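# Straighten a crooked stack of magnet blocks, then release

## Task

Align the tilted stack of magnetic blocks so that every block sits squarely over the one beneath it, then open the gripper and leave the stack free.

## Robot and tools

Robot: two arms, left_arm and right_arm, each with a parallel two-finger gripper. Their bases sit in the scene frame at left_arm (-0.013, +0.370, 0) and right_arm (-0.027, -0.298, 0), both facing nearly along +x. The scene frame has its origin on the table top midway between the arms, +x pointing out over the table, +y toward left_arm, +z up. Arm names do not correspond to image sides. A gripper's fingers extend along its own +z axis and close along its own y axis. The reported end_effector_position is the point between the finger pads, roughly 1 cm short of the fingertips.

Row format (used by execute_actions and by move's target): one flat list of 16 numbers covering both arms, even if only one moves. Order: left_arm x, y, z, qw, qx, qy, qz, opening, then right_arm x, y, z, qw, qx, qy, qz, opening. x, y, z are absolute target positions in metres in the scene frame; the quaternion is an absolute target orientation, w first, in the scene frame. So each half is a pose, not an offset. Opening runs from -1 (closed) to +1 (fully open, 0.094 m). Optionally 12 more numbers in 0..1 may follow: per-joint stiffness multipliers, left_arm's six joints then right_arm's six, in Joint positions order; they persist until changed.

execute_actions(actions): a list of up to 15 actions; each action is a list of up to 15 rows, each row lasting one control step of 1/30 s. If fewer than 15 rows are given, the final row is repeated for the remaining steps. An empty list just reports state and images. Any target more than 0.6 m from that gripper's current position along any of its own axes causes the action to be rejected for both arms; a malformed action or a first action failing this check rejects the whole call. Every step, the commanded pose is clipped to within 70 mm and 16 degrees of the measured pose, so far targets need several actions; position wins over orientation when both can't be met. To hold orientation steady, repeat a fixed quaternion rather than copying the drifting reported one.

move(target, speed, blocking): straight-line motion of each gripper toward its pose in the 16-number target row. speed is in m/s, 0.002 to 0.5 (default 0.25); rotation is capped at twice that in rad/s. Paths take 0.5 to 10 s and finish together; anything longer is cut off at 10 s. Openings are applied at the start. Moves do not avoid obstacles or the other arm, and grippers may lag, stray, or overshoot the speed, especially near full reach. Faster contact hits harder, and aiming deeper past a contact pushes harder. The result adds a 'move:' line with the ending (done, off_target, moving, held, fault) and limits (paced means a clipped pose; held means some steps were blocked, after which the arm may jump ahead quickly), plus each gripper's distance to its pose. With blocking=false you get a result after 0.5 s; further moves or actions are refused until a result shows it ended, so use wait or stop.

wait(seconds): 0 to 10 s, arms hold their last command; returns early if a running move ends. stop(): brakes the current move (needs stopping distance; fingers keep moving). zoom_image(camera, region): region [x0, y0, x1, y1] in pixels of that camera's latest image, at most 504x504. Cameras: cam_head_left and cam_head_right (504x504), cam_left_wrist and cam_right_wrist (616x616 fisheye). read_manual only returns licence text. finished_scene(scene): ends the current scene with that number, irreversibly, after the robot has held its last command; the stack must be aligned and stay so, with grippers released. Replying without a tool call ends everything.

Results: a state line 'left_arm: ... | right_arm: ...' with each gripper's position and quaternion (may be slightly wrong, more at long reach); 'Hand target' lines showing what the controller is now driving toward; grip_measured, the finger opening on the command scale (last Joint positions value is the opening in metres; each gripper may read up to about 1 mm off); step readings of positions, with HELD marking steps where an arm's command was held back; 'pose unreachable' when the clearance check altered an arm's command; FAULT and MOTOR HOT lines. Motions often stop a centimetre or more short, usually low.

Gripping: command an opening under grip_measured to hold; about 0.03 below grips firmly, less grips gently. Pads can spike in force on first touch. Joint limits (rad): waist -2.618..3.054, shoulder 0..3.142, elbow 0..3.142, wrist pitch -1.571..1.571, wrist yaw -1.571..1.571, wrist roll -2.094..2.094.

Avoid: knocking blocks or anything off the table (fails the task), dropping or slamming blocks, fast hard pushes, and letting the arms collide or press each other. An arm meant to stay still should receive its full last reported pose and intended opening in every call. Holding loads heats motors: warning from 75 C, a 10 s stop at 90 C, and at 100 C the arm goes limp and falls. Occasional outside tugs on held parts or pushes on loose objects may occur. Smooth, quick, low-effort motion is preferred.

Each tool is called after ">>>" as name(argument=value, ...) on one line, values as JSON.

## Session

>>> execute_actions(actions=[])

Scene clock: 0.00 s.
left_arm: end_effector_position=(+0.6044, +0.2698, +0.2622) grip_measured=+1.000 end_effector_quat_wxyz=(+0.316, +0.329, +0.723, +0.519) | right_arm: end_effector_position=(+0.2775, -0.5157, +0.2004) grip_measured=+1.000 end_effector_quat_wxyz=(+0.714, +0.068, +0.691, -0.091)
Joint positions: left_arm=[-0.499  2.324  2.199 -0.336 -0.94   1.069  0.094] | right_arm=[-0.993  1.435  0.345  1.138 -0.716  0.002  0.094]
Joint velocities: left_arm=[-0.002 -0.022 -0.002  0.051  0.007  0.007  0.   ] | right_arm=[ 0.002  0.002  0.007  0.007  0.022 -0.007  0.   ]
Hand target (left_arm): +0.604, +0.270, +0.264; +0.318, +0.325, +0.725, +0.518
Hand target (right_arm): +0.278, -0.517, +0.210; +0.721, +0.060, +0.683, -0.100
Joint stiffness scale: left_arm=[1. 1. 1. 1. 1. 1.] | right_arm=[1. 1. 1. 1. 1. 1.]
camera_calibration (this result's frames):
cam_left_wrist: T_world_to_cam=[[-0.178014, -0.348578, -0.92022, 0.433068], [-0.977699, 0.168548, 0.125287, 0.519499], [0.111429, 0.922001, -0.370808, -0.0948552], [0, 0, 0, 1]] pos_world=[0.595575, 0.150854, 0.298258]
cam_right_wrist: T_world_to_cam=[[-0.173944, -0.979814, -0.0985259, -0.427837], [-0.580333, 0.182826, -0.793592, 0.441032], [0.795586, -0.0808632, -0.60042, -0.0378712], [0, 0, 0, 1]] pos_world=[0.211655, -0.502895, 0.285108]

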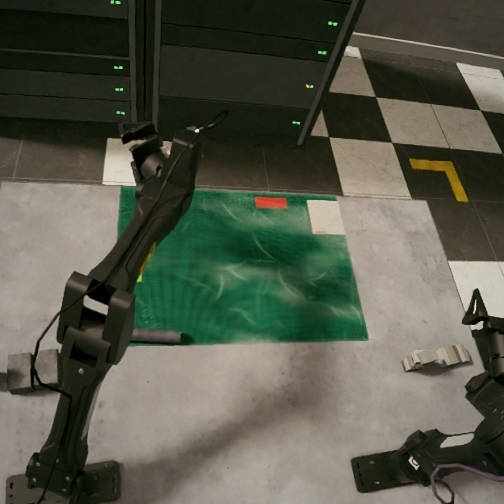

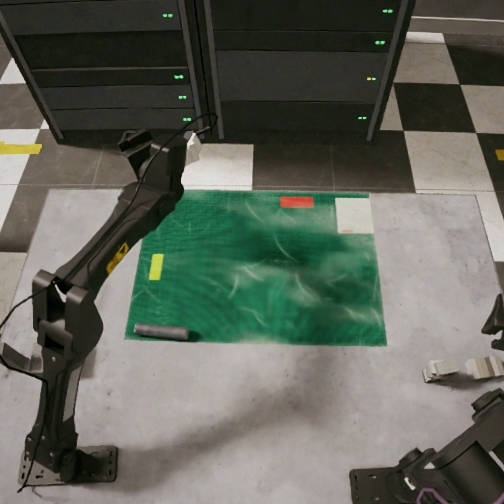

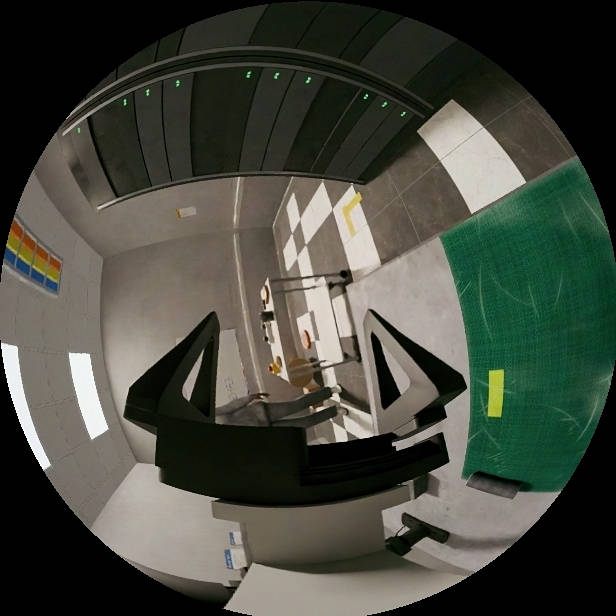

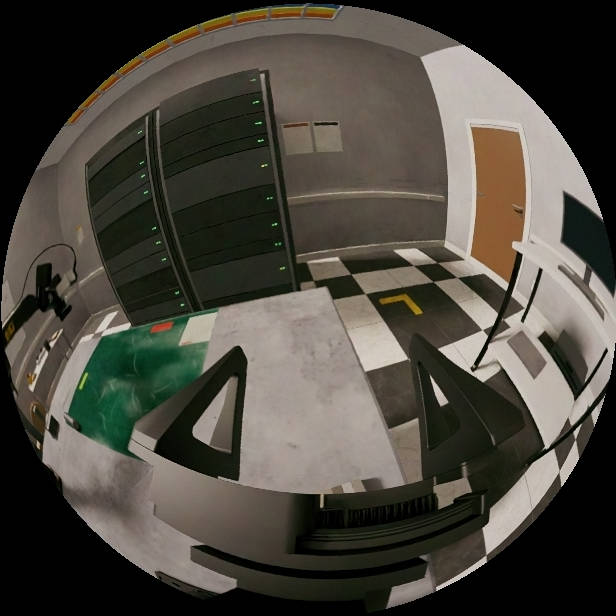

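>>> zoom_image(camera="cam_head_left", region=[380, 320, 504, 400])

Region (380, 320, 504, 400) of cam_head_left's 504x504 image, scaled by 4.065, with more detail than that image has; it fills the top 325 rows of this view, and the rest is white.

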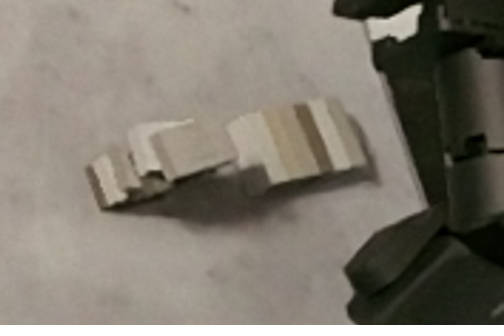

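>>> move(target=[0.6044, 0.2698, 0.2622, 0.316, 0.329, 0.723, 0.519, 1, 0.2, -0.37, 0.15, 0, 0.707, 0.707, 0, 1], speed=0.3)

Scene clock: 13.47 s.
left_arm: end_effector_position=(+0.6044, +0.2698, +0.2622) grip_measured=+1.000 end_effector_quat_wxyz=(+0.315, +0.330, +0.723, +0.519) | right_arm: end_effector_position=(+0.1908, -0.3662, +0.1473) grip_measured=+1.000 end_effector_quat_wxyz=(-0.008, +0.689, +0.724, -0.012)
Joint positions: left_arm=[-0.499  2.324  2.199 -0.336 -0.94   1.072  0.094] | right_arm=[-0.348  1.43   1.252 -1.418  0.015  1.225  0.094]
Joint velocities: left_arm=[-0.012  0.017 -0.046 -0.037 -0.051  0.066  0.   ] | right_arm=[-0.012  0.007  0.007 -0.037 -0.007  0.007  0.   ]
Hand target (left_arm): +0.604, +0.270, +0.262; +0.316, +0.329, +0.723, +0.519
Hand target (right_arm): +0.194, -0.370, +0.155; +0.000, +0.696, +0.718, -0.010
Off the commanded pose (left_arm): 0.000 m, 0 deg.
Off the commanded pose (right_arm): 0.010 m, 3 deg.
Joint stiffness scale: left_arm=[1. 1. 1. 1. 1. 1.] | right_arm=[1. 1. 1. 1. 1. 1.]
move: off_target (right_arm)
camera_calibration (this result's frames):
cam_left_wrist: T_world_to_cam=[[-0.179816, -0.346193, -0.92077, 0.433658], [-0.977354, 0.169024, 0.127317, 0.51863], [0.111556, 0.922812, -0.368746, -0.0956913], [0, 0, 0, 1]] pos_world=[0.595539, 0.150774, 0.297983]
cam_right_wrist: T_world_to_cam=[[-0.996638, 0.0800072, -0.0176235, 0.231489], [0.0512649, 0.776843, 0.627604, 0.208952], [0.0639035, 0.624591, -0.778333, 0.43544], [0, 0, 0, 1]] pos_world=[0.192173, -0.452815, 0.211858]

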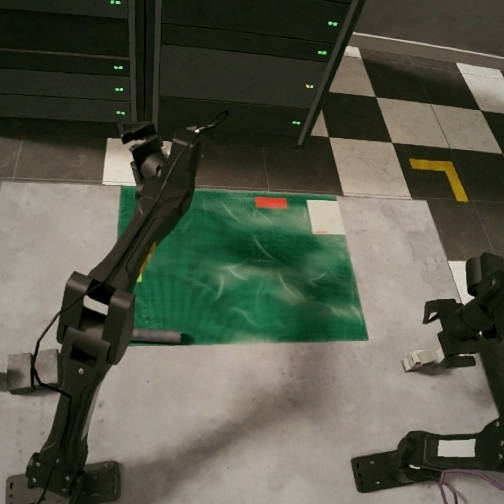

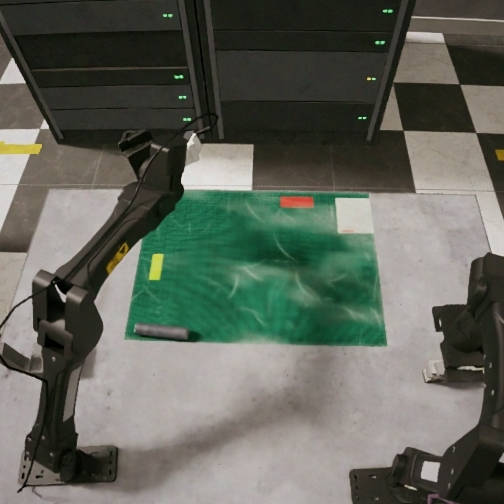

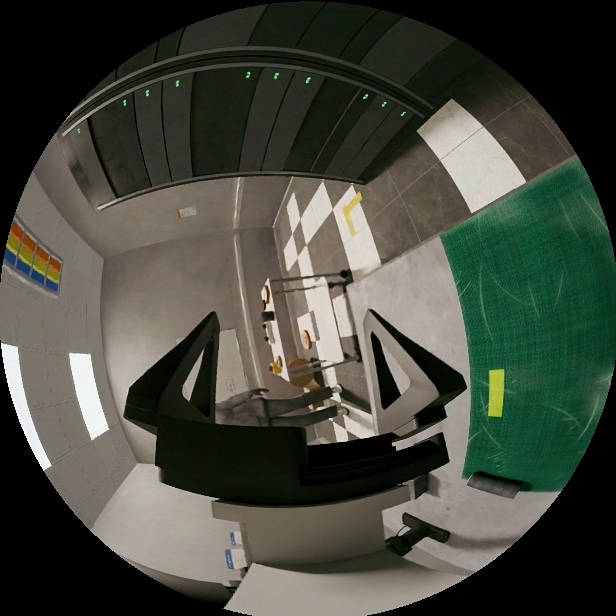

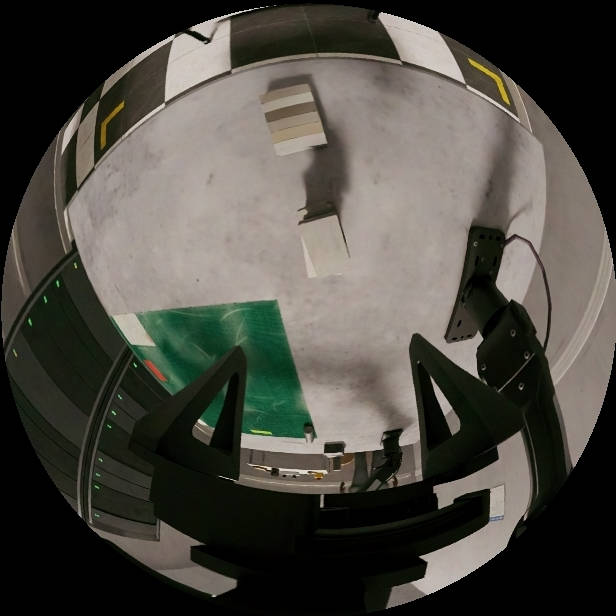

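>>> zoom_image(camera="cam_right_wrist", region=[250, 180, 400, 300])

Region (250, 180, 400, 300) of cam_right_wrist's 616x616 image, scaled by 3.360, with more detail than that image has; it fills the top 403 rows of this view, and the rest is white.

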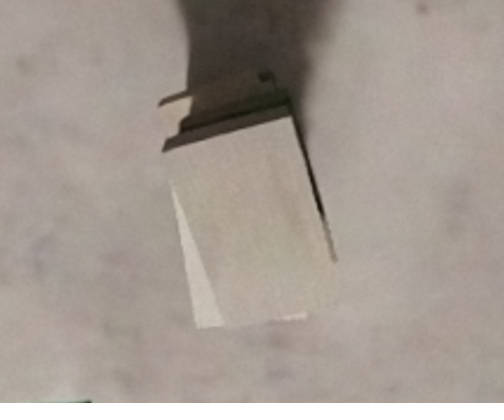

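>>> move(target=[0.6044, 0.2698, 0.2622, 0.316, 0.329, 0.723, 0.519, 1, 0.195, -0.40, 0.13, 0, 0.609, 0.793, 0, 1], speed=0.15)

Scene clock: 26.80 s.
left_arm: end_effector_position=(+0.6044, +0.2698, +0.2622) grip_measured=+1.000 end_effector_quat_wxyz=(+0.315, +0.330, +0.723, +0.519) | right_arm: end_effector_position=(+0.1947, -0.3957, +0.1317) grip_measured=+1.000 end_effector_quat_wxyz=(-0.003, +0.608, +0.794, +0.001)
Joint positions: left_arm=[-0.499  2.324  2.199 -0.336 -0.94   1.072  0.094] | right_arm=[-0.474  1.463  1.219 -1.332 -0.004  0.885  0.094]
Joint velocities: left_arm=[-0.012 -0.032  0.002  0.051  0.037  0.022  0.   ] | right_arm=[-0.012 -0.002 -0.012 -0.037  0.022 -0.022  0.   ]
Hand target (left_arm): +0.604, +0.270, +0.262; +0.316, +0.329, +0.723, +0.519
Hand target (right_arm): +0.195, -0.399, +0.130; -0.001, +0.609, +0.793, +0.001
Off the commanded pose (left_arm): 0.000 m, 0 deg.
Off the commanded pose (right_arm): 0.005 m, 0 deg.
Joint stiffness scale: left_arm=[1. 1. 1. 1. 1. 1.] | right_arm=[1. 1. 1. 1. 1. 1.]
move: done
camera_calibration (this result's frames):
cam_left_wrist: T_world_to_cam=[[-0.180041, -0.345895, -0.920838, 0.433732], [-0.977311, 0.169083, 0.12757, 0.518521], [0.111572, 0.922913, -0.368488, -0.0957959], [0, 0, 0, 1]] pos_world=[0.595534, 0.150764, 0.297949]
cam_right_wrist: T_world_to_cam=[[-0.990223, -0.132625, -0.0432228, 0.155499], [-0.129447, 0.758242, 0.638993, 0.267763], [-0.0519734, 0.638341, -0.767997, 0.468136], [0, 0, 0, 1]] pos_world=[0.21297, -0.481236, 0.19515]

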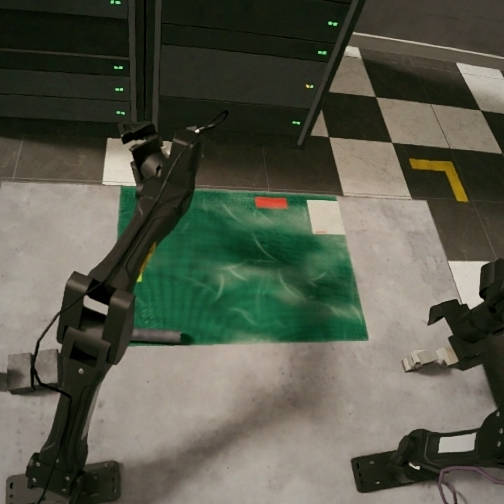

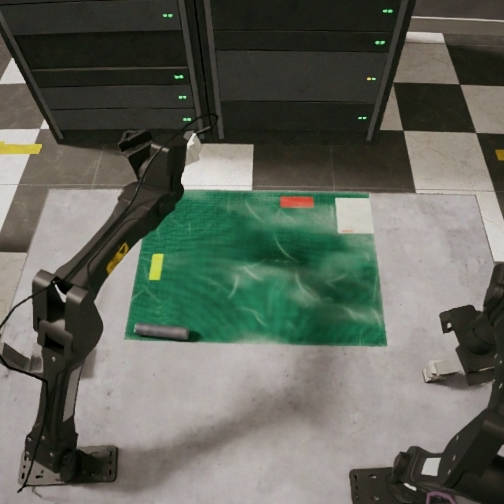

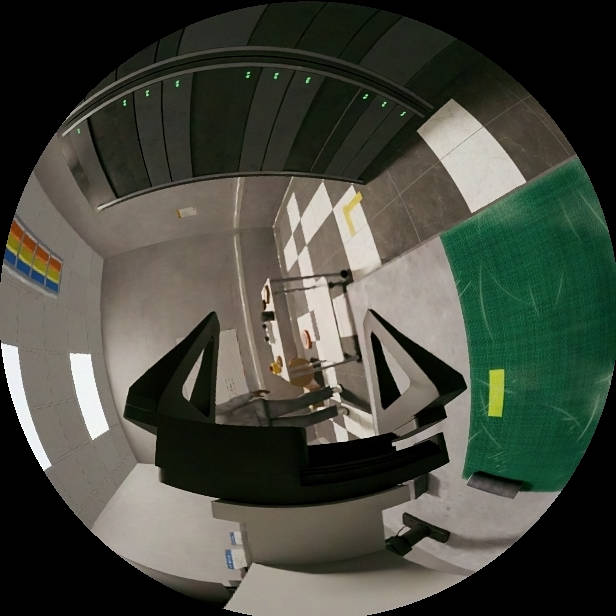

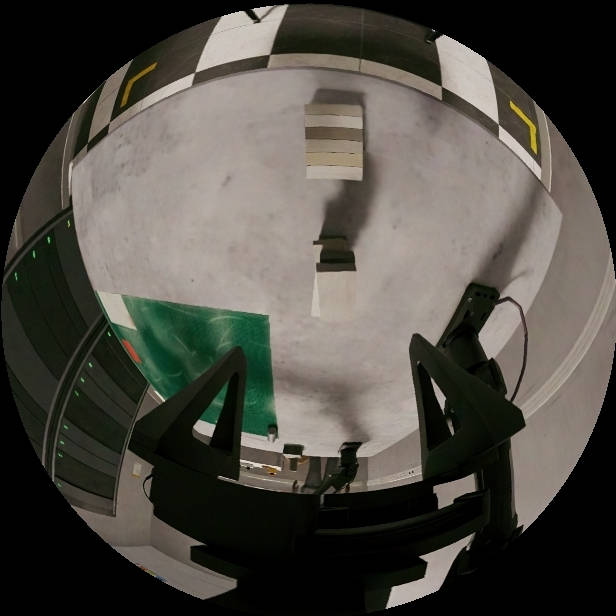

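The gripper is now aligned with the blocks and centred over the stack. Descending.

>>> move(target=[0.6044, 0.2698, 0.2622, 0.316, 0.329, 0.723, 0.519, 1, 0.195, -0.40, 0.013, 0, 0.609, 0.793, 0, 1], speed=0.07)

Scene clock: 30.77 s.
left_arm: end_effector_position=(+0.6044, +0.2698, +0.2622) grip_measured=+1.000 end_effector_quat_wxyz=(+0.315, +0.330, +0.723, +0.519) | right_arm: end_effector_position=(+0.1932, -0.3949, +0.0148) grip_measured=+1.000 end_effector_quat_wxyz=(-0.004, +0.607, +0.795, +0.001)
Joint positions: left_arm=[-0.499  2.324  2.199 -0.336 -0.94   1.073  0.094] | right_arm=[-0.474  1.572  0.839 -0.844 -0.004  0.881  0.094]
Joint velocities: left_arm=[ 0.002 -0.002  0.007  0.022 -0.022 -0.11   0.   ] | right_arm=[-0.002  0.017 -0.022 -0.051  0.022 -0.007  0.   ]
Hand target (left_arm): +0.604, +0.270, +0.262; +0.316, +0.329, +0.723, +0.519
Hand target (right_arm): +0.193, -0.399, +0.013; -0.000, +0.609, +0.793, +0.000
Off the commanded pose (left_arm): 0.000 m, 0 deg.
Off the commanded pose (right_arm): 0.006 m, 1 deg.
Joint stiffness scale: left_arm=[1. 1. 1. 1. 1. 1.] | right_arm=[1. 1. 1. 1. 1. 1.]
move: done
camera_calibration (this result's frames):
cam_left_wrist: T_world_to_cam=[[-0.180492, -0.345298, -0.920974, 0.433878], [-0.977224, 0.169201, 0.128078, 0.518304], [0.111604, 0.923115, -0.367973, -0.0960052], [0, 0, 0, 1]] pos_world=[0.595525, 0.150744, 0.29788]
cam_right_wrist: T_world_to_cam=[[-0.989704, -0.136718, -0.0423593, 0.14736], [-0.131948, 0.75684, 0.640143, 0.341595], [-0.0554598, 0.639141, -0.767087, 0.378703], [0, 0, 0, 1]] pos_world=[0.211918, -0.480431, 0.0780709]

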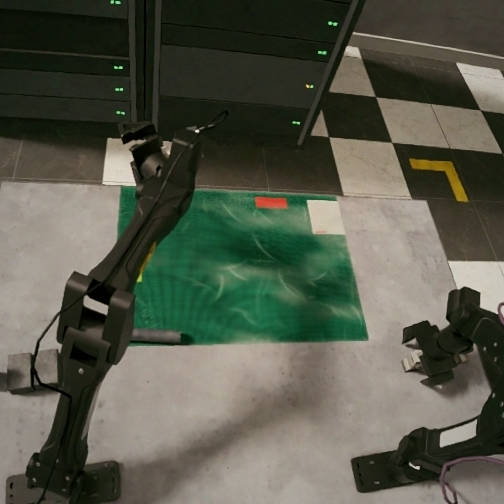

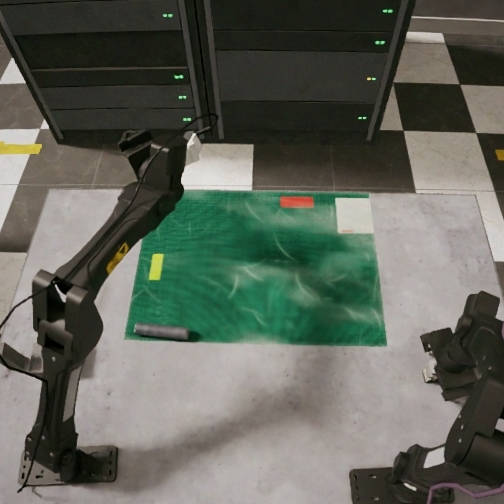

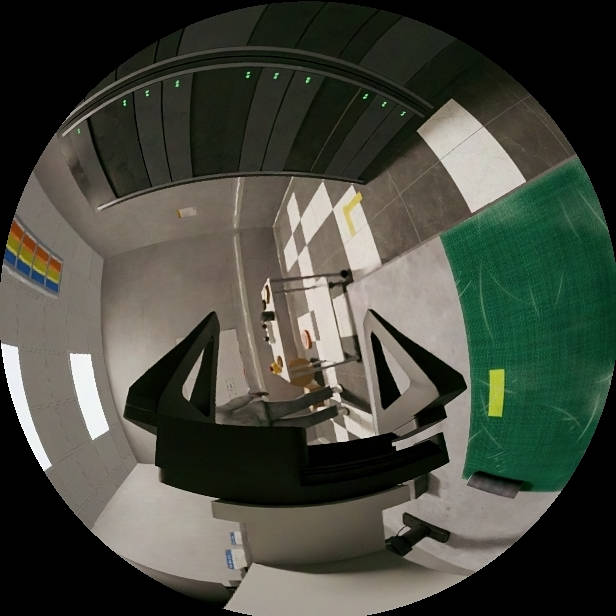

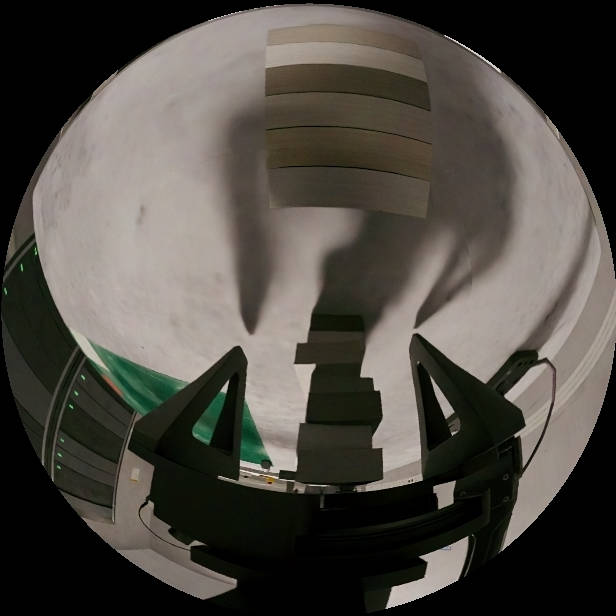

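>>> execute_actions(actions=[[[0.6044, 0.2698, 0.2622, 0.316, 0.329, 0.723, 0.519, 1, 0.193, -0.399, 0.013, 0, 0.609, 0.793, 0, 0]], [[0.6044, 0.2698, 0.2622, 0.316, 0.329, 0.723, 0.519, 1, 0.193, -0.399, 0.013, 0, 0.609, 0.793, 0, -0.6]], [[0.6044, 0.2698, 0.2622, 0.316, 0.329, 0.723, 0.519, 1, 0.193, -0.399, 0.013, 0, 0.609, 0.793, 0, -0.6]]])

Scene clock: 36.00 s.
left_arm: end_effector_position=(+0.6044, +0.2698, +0.2622) grip_measured=+1.000 end_effector_quat_wxyz=(+0.315, +0.330, +0.723, +0.519) | right_arm: end_effector_position=(+0.1920, -0.3958, +0.0144) grip_measured=-0.449 end_effector_quat_wxyz=(-0.004, +0.607, +0.795, -0.001)
Joint positions: left_arm=[-0.499  2.324  2.199 -0.336 -0.94   1.073  0.094] | right_arm=[-0.477  1.572  0.837 -0.844  0.     0.88   0.026]
Joint velocities: left_arm=[-0.022  0.002 -0.007 -0.022  0.007 -0.022  0.   ] | right_arm=[-0.007  0.002 -0.007 -0.007 -0.051 -0.051 -0.001]
Hand target (left_arm): +0.604, +0.270, +0.262; +0.316, +0.329, +0.723, +0.519
Hand target (right_arm): +0.193, -0.399, +0.013; -0.000, +0.609, +0.793, +0.000
Off the commanded pose (left_arm): 0.000 m, 0 deg.
Off the commanded pose (right_arm): 0.004 m, 1 deg.
Joint stiffness scale: left_arm=[1. 1. 1. 1. 1. 1.] | right_arm=[1. 1. 1. 1. 1. 1.]
Step readings (end_effector_position; steps 1 to 15: 1st action; 16 to 30: 2nd action; 31 to 45: 3rd action):
0: left_arm (+0.6044, +0.2698, +0.2622) | right_arm (+0.1936, -0.3950, +0.0148)
1: left_arm (+0.6044, +0.2698, +0.2622) | right_arm (+0.1936, -0.3950, +0.0148)
2: left_arm (+0.6044, +0.2698, +0.2622) | right_arm (+0.1937, -0.3951, +0.0148)
4: left_arm (+0.6044, +0.2698, +0.2622) | right_arm (+0.1938, -0.3951, +0.0148)
8: left_arm (+0.6044, +0.2698, +0.2622) | right_arm (+0.1939, -0.3952, +0.0148)
15: left_arm (+0.6044, +0.2698, +0.2622) | right_arm (+0.1939, -0.3952, +0.0148)
16: left_arm (+0.6044, +0.2698, +0.2622) | right_arm (+0.1939, -0.3952, +0.0148)
17: left_arm (+0.6044, +0.2698, +0.2622) | right_arm (+0.1924, -0.3959, +0.0146)
19: left_arm (+0.6044, +0.2698, +0.2622) | right_arm (+0.1920, -0.3958, +0.0144)
23: left_arm (+0.6044, +0.2698, +0.2622) | right_arm (+0.1920, -0.3958, +0.0144)
30: left_arm (+0.6044, +0.2698, +0.2622) | right_arm (+0.1920, -0.3958, +0.0144)
31: left_arm (+0.6044, +0.2698, +0.2622) | right_arm (+0.1920, -0.3958, +0.0144)
32: left_arm (+0.6044, +0.2698, +0.2622) | right_arm (+0.1920, -0.3958, +0.0144)
34: left_arm (+0.6044, +0.2698, +0.2622) | right_arm (+0.1920, -0.3958, +0.0144)
38: left_arm (+0.6044, +0.2698, +0.2622) | right_arm (+0.1920, -0.3958, +0.0144)
45: end_effector_position above
camera_calibration (this result's frames):
cam_left_wrist: T_world_to_cam=[[-0.180492, -0.345298, -0.920974, 0.433878], [-0.977224, 0.169201, 0.128078, 0.518304], [0.111604, 0.923115, -0.367973, -0.0960052], [0, 0, 0, 1]] pos_world=[0.595525, 0.150744, 0.29788]
cam_right_wrist: T_world_to_cam=[[-0.989949, -0.136133, -0.0383228, 0.146246], [-0.129087, 0.759096, 0.638052, 0.342805], [-0.0577689, 0.636586, -0.769039, 0.378386], [0, 0, 0, 1]] pos_world=[0.210886, -0.481188, 0.0778706]

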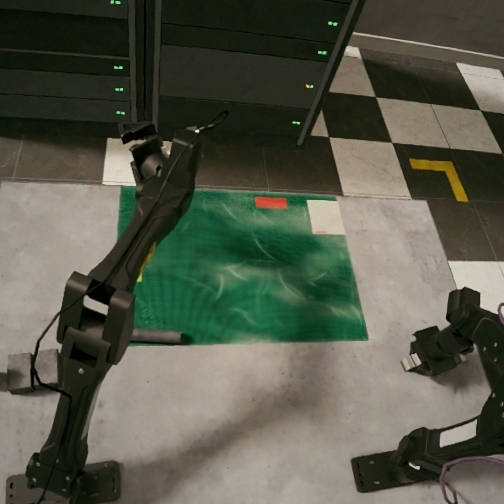

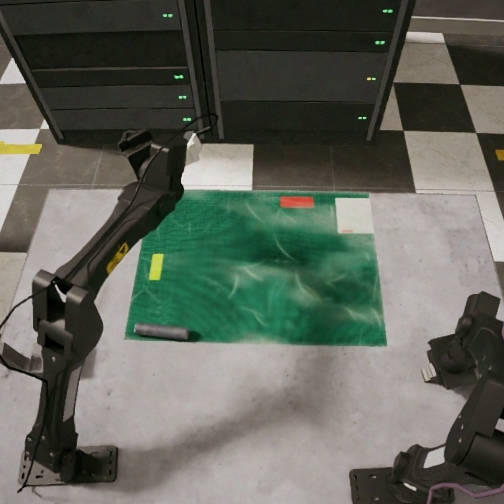

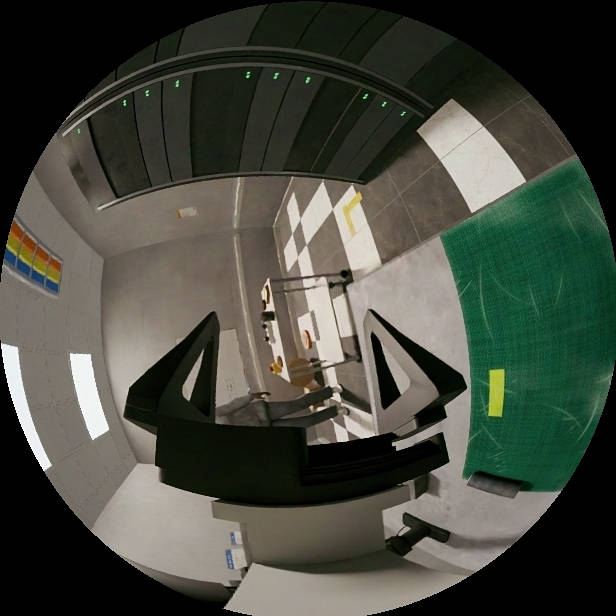

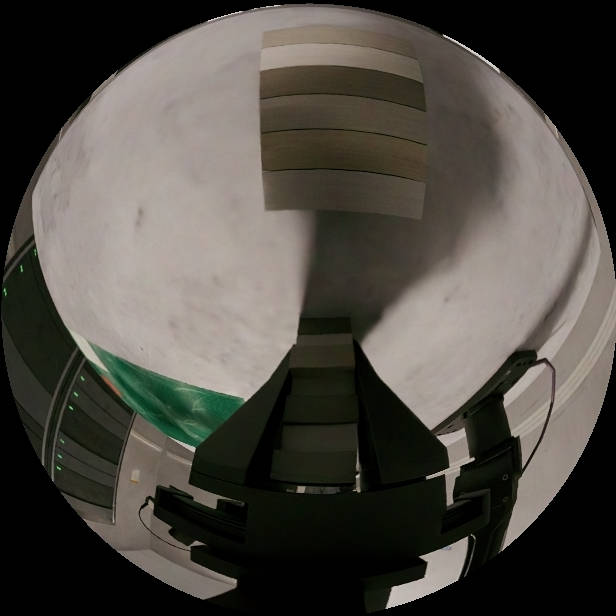

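>>> execute_actions(actions=[[[0.6044, 0.2698, 0.2622, 0.316, 0.329, 0.723, 0.519, 1, 0.193, -0.399, 0.013, 0, 0.609, 0.793, 0, 1]], [[0.6044, 0.2698, 0.2622, 0.316, 0.329, 0.723, 0.519, 1, 0.193, -0.399, 0.013, 0, 0.609, 0.793, 0, 1]]])

>>> move(target=[0.6044, 0.2698, 0.2622, 0.316, 0.329, 0.723, 0.519, 1, 0.193, -0.399, 0.13, 0, 0.609, 0.793, 0, 1], speed=0.1)

>>> move(target=[0.6044, 0.2698, 0.2622, 0.316, 0.329, 0.723, 0.519, 1, 0.193, -0.399, 0.13, 0, -0.1305, 0.9914, 0, 1], speed=0.4)

Scene clock: 40.57 s.
left_arm: end_effector_position=(+0.6044, +0.2698, +0.2622) grip_measured=+1.000 end_effector_quat_wxyz=(+0.315, +0.330, +0.723, +0.519) | right_arm: end_effector_position=(+0.1929, -0.3960, +0.0144) grip_measured=+1.000 end_effector_quat_wxyz=(-0.002, +0.607, +0.795, -0.000)
Joint positions: left_arm=[-0.499  2.324  2.199 -0.336 -0.94   1.073  0.094] | right_arm=[-0.477  1.572  0.837 -0.84  -0.001  0.88   0.094]
Joint velocities: left_arm=[-0.022 -0.002  0.002 -0.022 -0.007  0.007  0.   ] | right_arm=[ 0.007 -0.017 -0.002 -0.022  0.007 -0.037  0.   ]
Hand target (left_arm): +0.604, +0.270, +0.262; +0.316, +0.329, +0.723, +0.519
Hand target (right_arm): +0.193, -0.399, +0.013; -0.000, +0.609, +0.793, +0.000
Off the commanded pose (left_arm): 0.000 m, 0 deg.
Off the commanded pose (right_arm): 0.003 m, 0 deg.
Joint stiffness scale: left_arm=[1. 1. 1. 1. 1. 1.] | right_arm=[1. 1. 1. 1. 1. 1.]
Step readings (end_effector_position; steps 1 to 15: 1st action; 16 to 30: 2nd action):
0: left_arm (+0.6044, +0.2698, +0.2622) | right_arm (+0.1920, -0.3958, +0.0144)
1: left_arm (+0.6044, +0.2698, +0.2622) | right_arm (+0.1921, -0.3959, +0.0144)
2: left_arm (+0.6044, +0.2698, +0.2622) | right_arm (+0.1925, -0.3960, +0.0144)
4: left_arm (+0.6044, +0.2698, +0.2622) | right_arm (+0.1926, -0.3960, +0.0144)
8: left_arm (+0.6044, +0.2698, +0.2622) | right_arm (+0.1929, -0.3961, +0.0144)
15: left_arm (+0.6044, +0.2698, +0.2622) | right_arm (+0.1929, -0.3961, +0.0144)
16: left_arm (+0.6044, +0.2698, +0.2622) | right_arm (+0.1929, -0.3961, +0.0144)
17: left_arm (+0.6044, +0.2698, +0.2622) | right_arm (+0.1929, -0.3961, +0.0144)
19: left_arm (+0.6044, +0.2698, +0.2622) | right_arm (+0.1929, -0.3961, +0.0144)
23: left_arm (+0.6044, +0.2698, +0.2622) | right_arm (+0.1929, -0.3960, +0.0144)
30: end_effector_position above
camera_calibration (this result's frames):
cam_left_wrist: T_world_to_cam=[[-0.180492, -0.345298, -0.920974, 0.433878], [-0.977224, 0.169201, 0.128078, 0.518304], [0.111604, 0.923115, -0.367973, -0.0960052], [0, 0, 0, 1]] pos_world=[0.595525, 0.150744, 0.29788]
cam_right_wrist: T_world_to_cam=[[-0.989806, -0.13614, -0.0418358, 0.147096], [-0.131377, 0.759334, 0.637301, 0.343593], [-0.0549948, 0.6363, -0.769479, 0.377895], [0, 0, 0, 1]] pos_world=[0.211519, -0.481331, 0.0779635]

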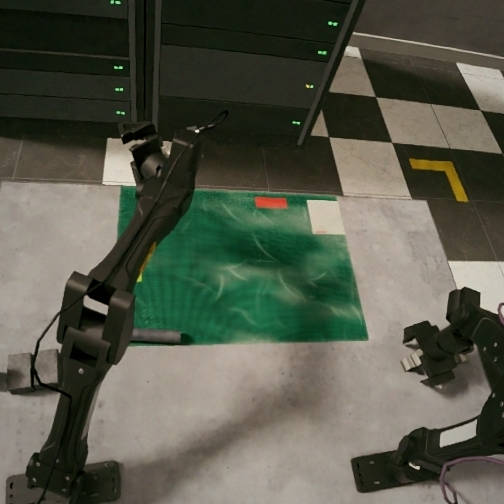

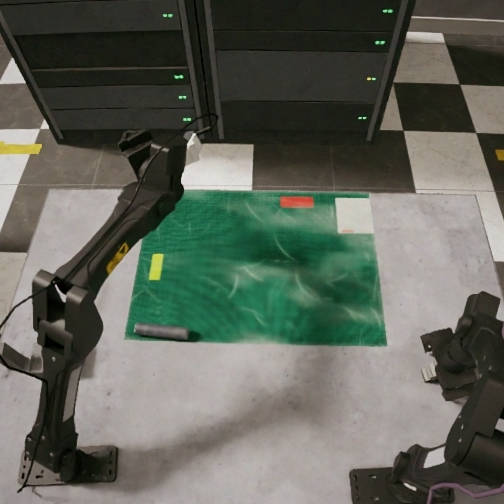

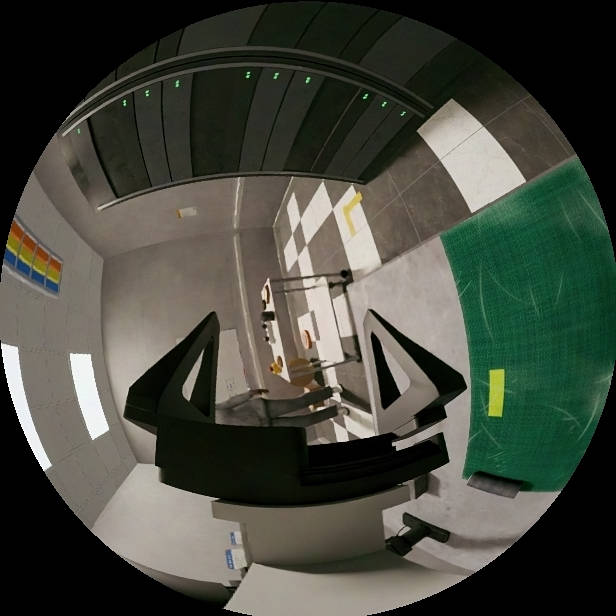

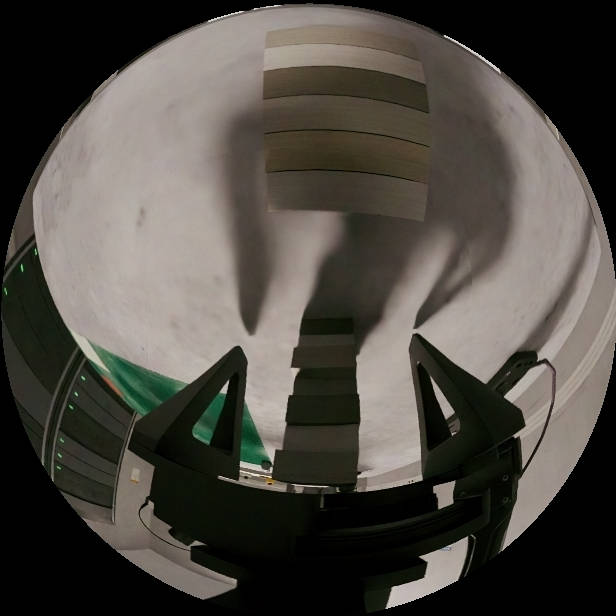

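Scene clock: 42.30 s.
left_arm: end_effector_position=(+0.6044, +0.2698, +0.2622) grip_measured=+1.000 end_effector_quat_wxyz=(+0.315, +0.331, +0.722, +0.519) | right_arm: end_effector_position=(+0.1918, -0.3954, +0.1178) grip_measured=+1.000 end_effector_quat_wxyz=(-0.020, +0.607, +0.795, -0.004)
Joint positions: left_arm=[-0.499  2.324  2.199 -0.336 -0.94   1.074  0.094] | right_arm=[-0.477  1.488  1.186 -1.309 -0.002  0.88   0.094]
Joint velocities: left_arm=[-0.012 -0.022 -0.012  0.051 -0.022 -0.081  0.   ] | right_arm=[-0.002  0.002  0.002 -0.037 -0.022  0.022  0.   ]
Hand target (left_arm): +0.604, +0.270, +0.262; +0.316, +0.329, +0.723, +0.519
Hand target (right_arm): +0.195, -0.400, +0.129; +0.000, +0.609, +0.793, -0.000
Off the commanded pose (left_arm): 0.000 m, 0 deg.
Off the commanded pose (right_arm): 0.013 m, 2 deg.
Joint stiffness scale: left_arm=[1. 1. 1. 1. 1. 1.] | right_arm=[1. 1. 1. 1. 1. 1.]
move: off_target (right_arm)
camera_calibration (this result's frames):
cam_left_wrist: T_world_to_cam=[[-0.180942, -0.344701, -0.921109, 0.434025], [-0.977137, 0.169318, 0.128585, 0.518087], [0.111637, 0.923316, -0.367457, -0.0962146], [0, 0, 0, 1]] pos_world=[0.595516, 0.150724, 0.297811]
cam_right_wrist: T_world_to_cam=[[-0.990673, -0.135709, -0.0122116, 0.147281], [-0.110712, 0.749461, 0.652725, 0.267325], [-0.0794287, 0.64799, -0.757496, 0.464955], [0, 0, 0, 1]] pos_world=[0.212434, -0.481649, 0.17951]

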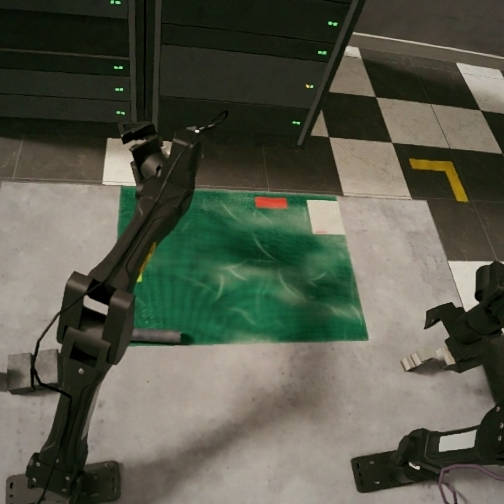

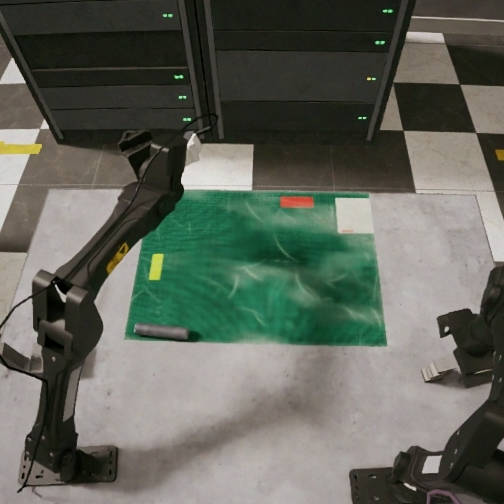

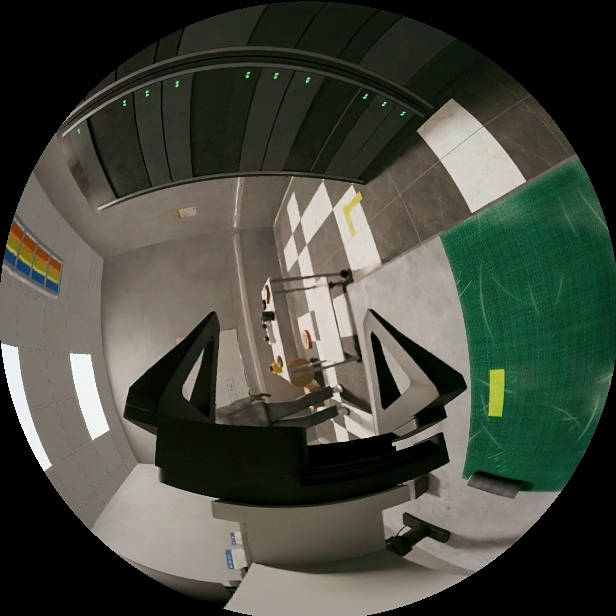

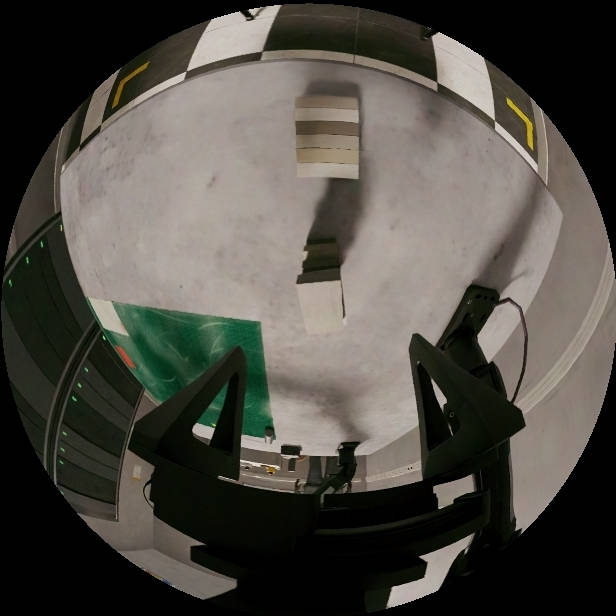

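Scene clock: 44.97 s.
left_arm: end_effector_position=(+0.6044, +0.2698, +0.2622) grip_measured=+1.000 end_effector_quat_wxyz=(+0.314, +0.331, +0.722, +0.519) | right_arm: end_effector_position=(+0.1897, -0.3959, +0.1179) grip_measured=+1.000 end_effector_quat_wxyz=(-0.022, -0.131, +0.991, +0.010)
Joint positions: left_arm=[-0.499  2.324  2.199 -0.336 -0.94   1.075  0.094] | right_arm=[-0.477  1.488  1.186 -1.316  0.006 -0.686  0.094]
Joint velocities: left_arm=[-0.027  0.002 -0.012  0.007 -0.007 -0.022  0.   ] | right_arm=[ 0.017 -0.002  0.002  0.051  0.037 -0.051  0.   ]
Hand target (left_arm): +0.604, +0.270, +0.262; +0.316, +0.329, +0.723, +0.519
Hand target (right_arm): +0.193, -0.399, +0.130; -0.000, -0.130, +0.991, -0.000
Off the commanded pose (left_arm): 0.000 m, 0 deg.
Off the commanded pose (right_arm): 0.013 m, 3 deg.
Joint stiffness scale: left_arm=[1. 1. 1. 1. 1. 1.] | right_arm=[1. 1. 1. 1. 1. 1.]
move: off_target (right_arm)
camera_calibration (this result's frames):
cam_left_wrist: T_world_to_cam=[[-0.181392, -0.344104, -0.921243, 0.434171], [-0.97705, 0.169436, 0.129093, 0.517869], [0.11167, 0.923517, -0.366941, -0.0964241], [0, 0, 0, 1]] pos_world=[0.595507, 0.150704, 0.297742]
cam_right_wrist: T_world_to_cam=[[0.129099, -0.989477, -0.0653372, -0.399047], [-0.732252, -0.139554, 0.666582, 0.0317645], [-0.668685, -0.038212, -0.742563, 0.303558], [0, 0, 0, 1]] pos_world=[0.277761, -0.378815, 0.178165]

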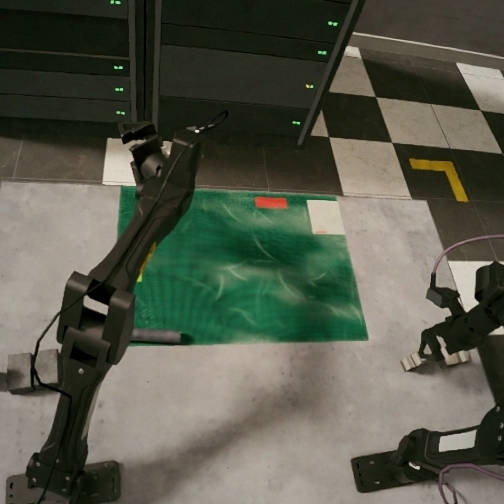

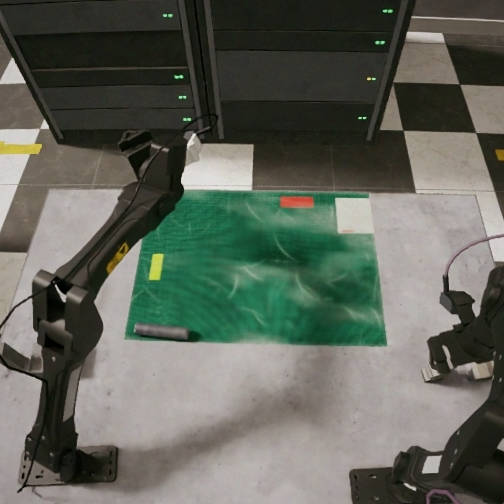

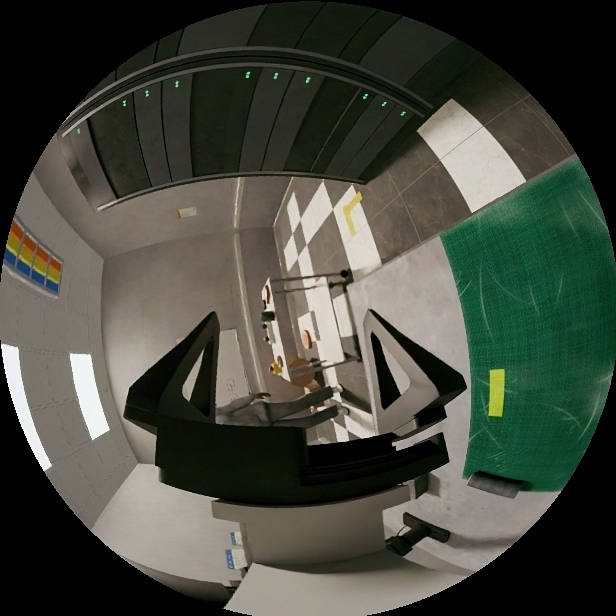

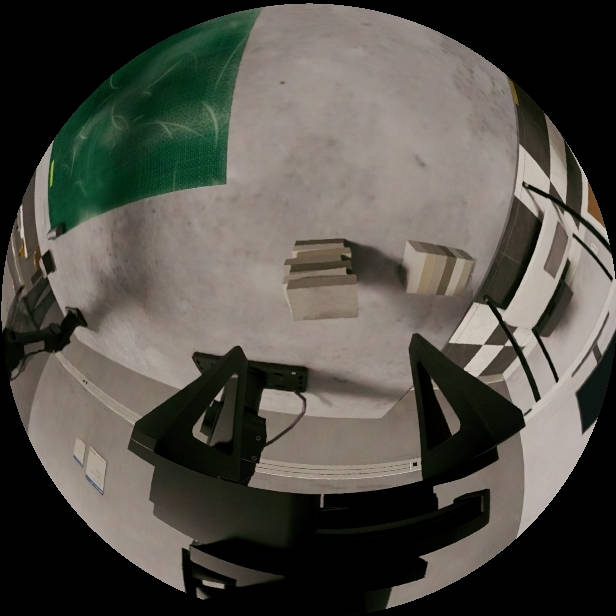

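>>> zoom_image(camera="cam_right_wrist", region=[260, 220, 400, 330])

Region (260, 220, 400, 330) of cam_right_wrist's 616x616 image, scaled by 3.600, with more detail than that image has; it fills the top 396 rows of this view, and the rest is white.

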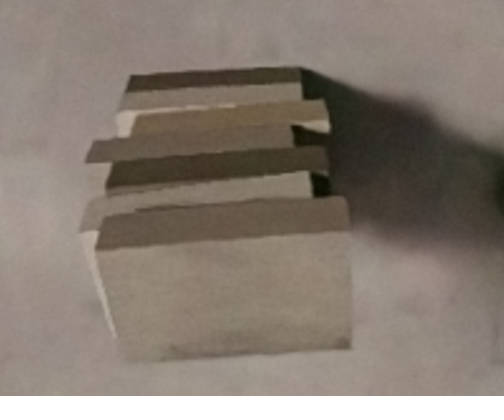

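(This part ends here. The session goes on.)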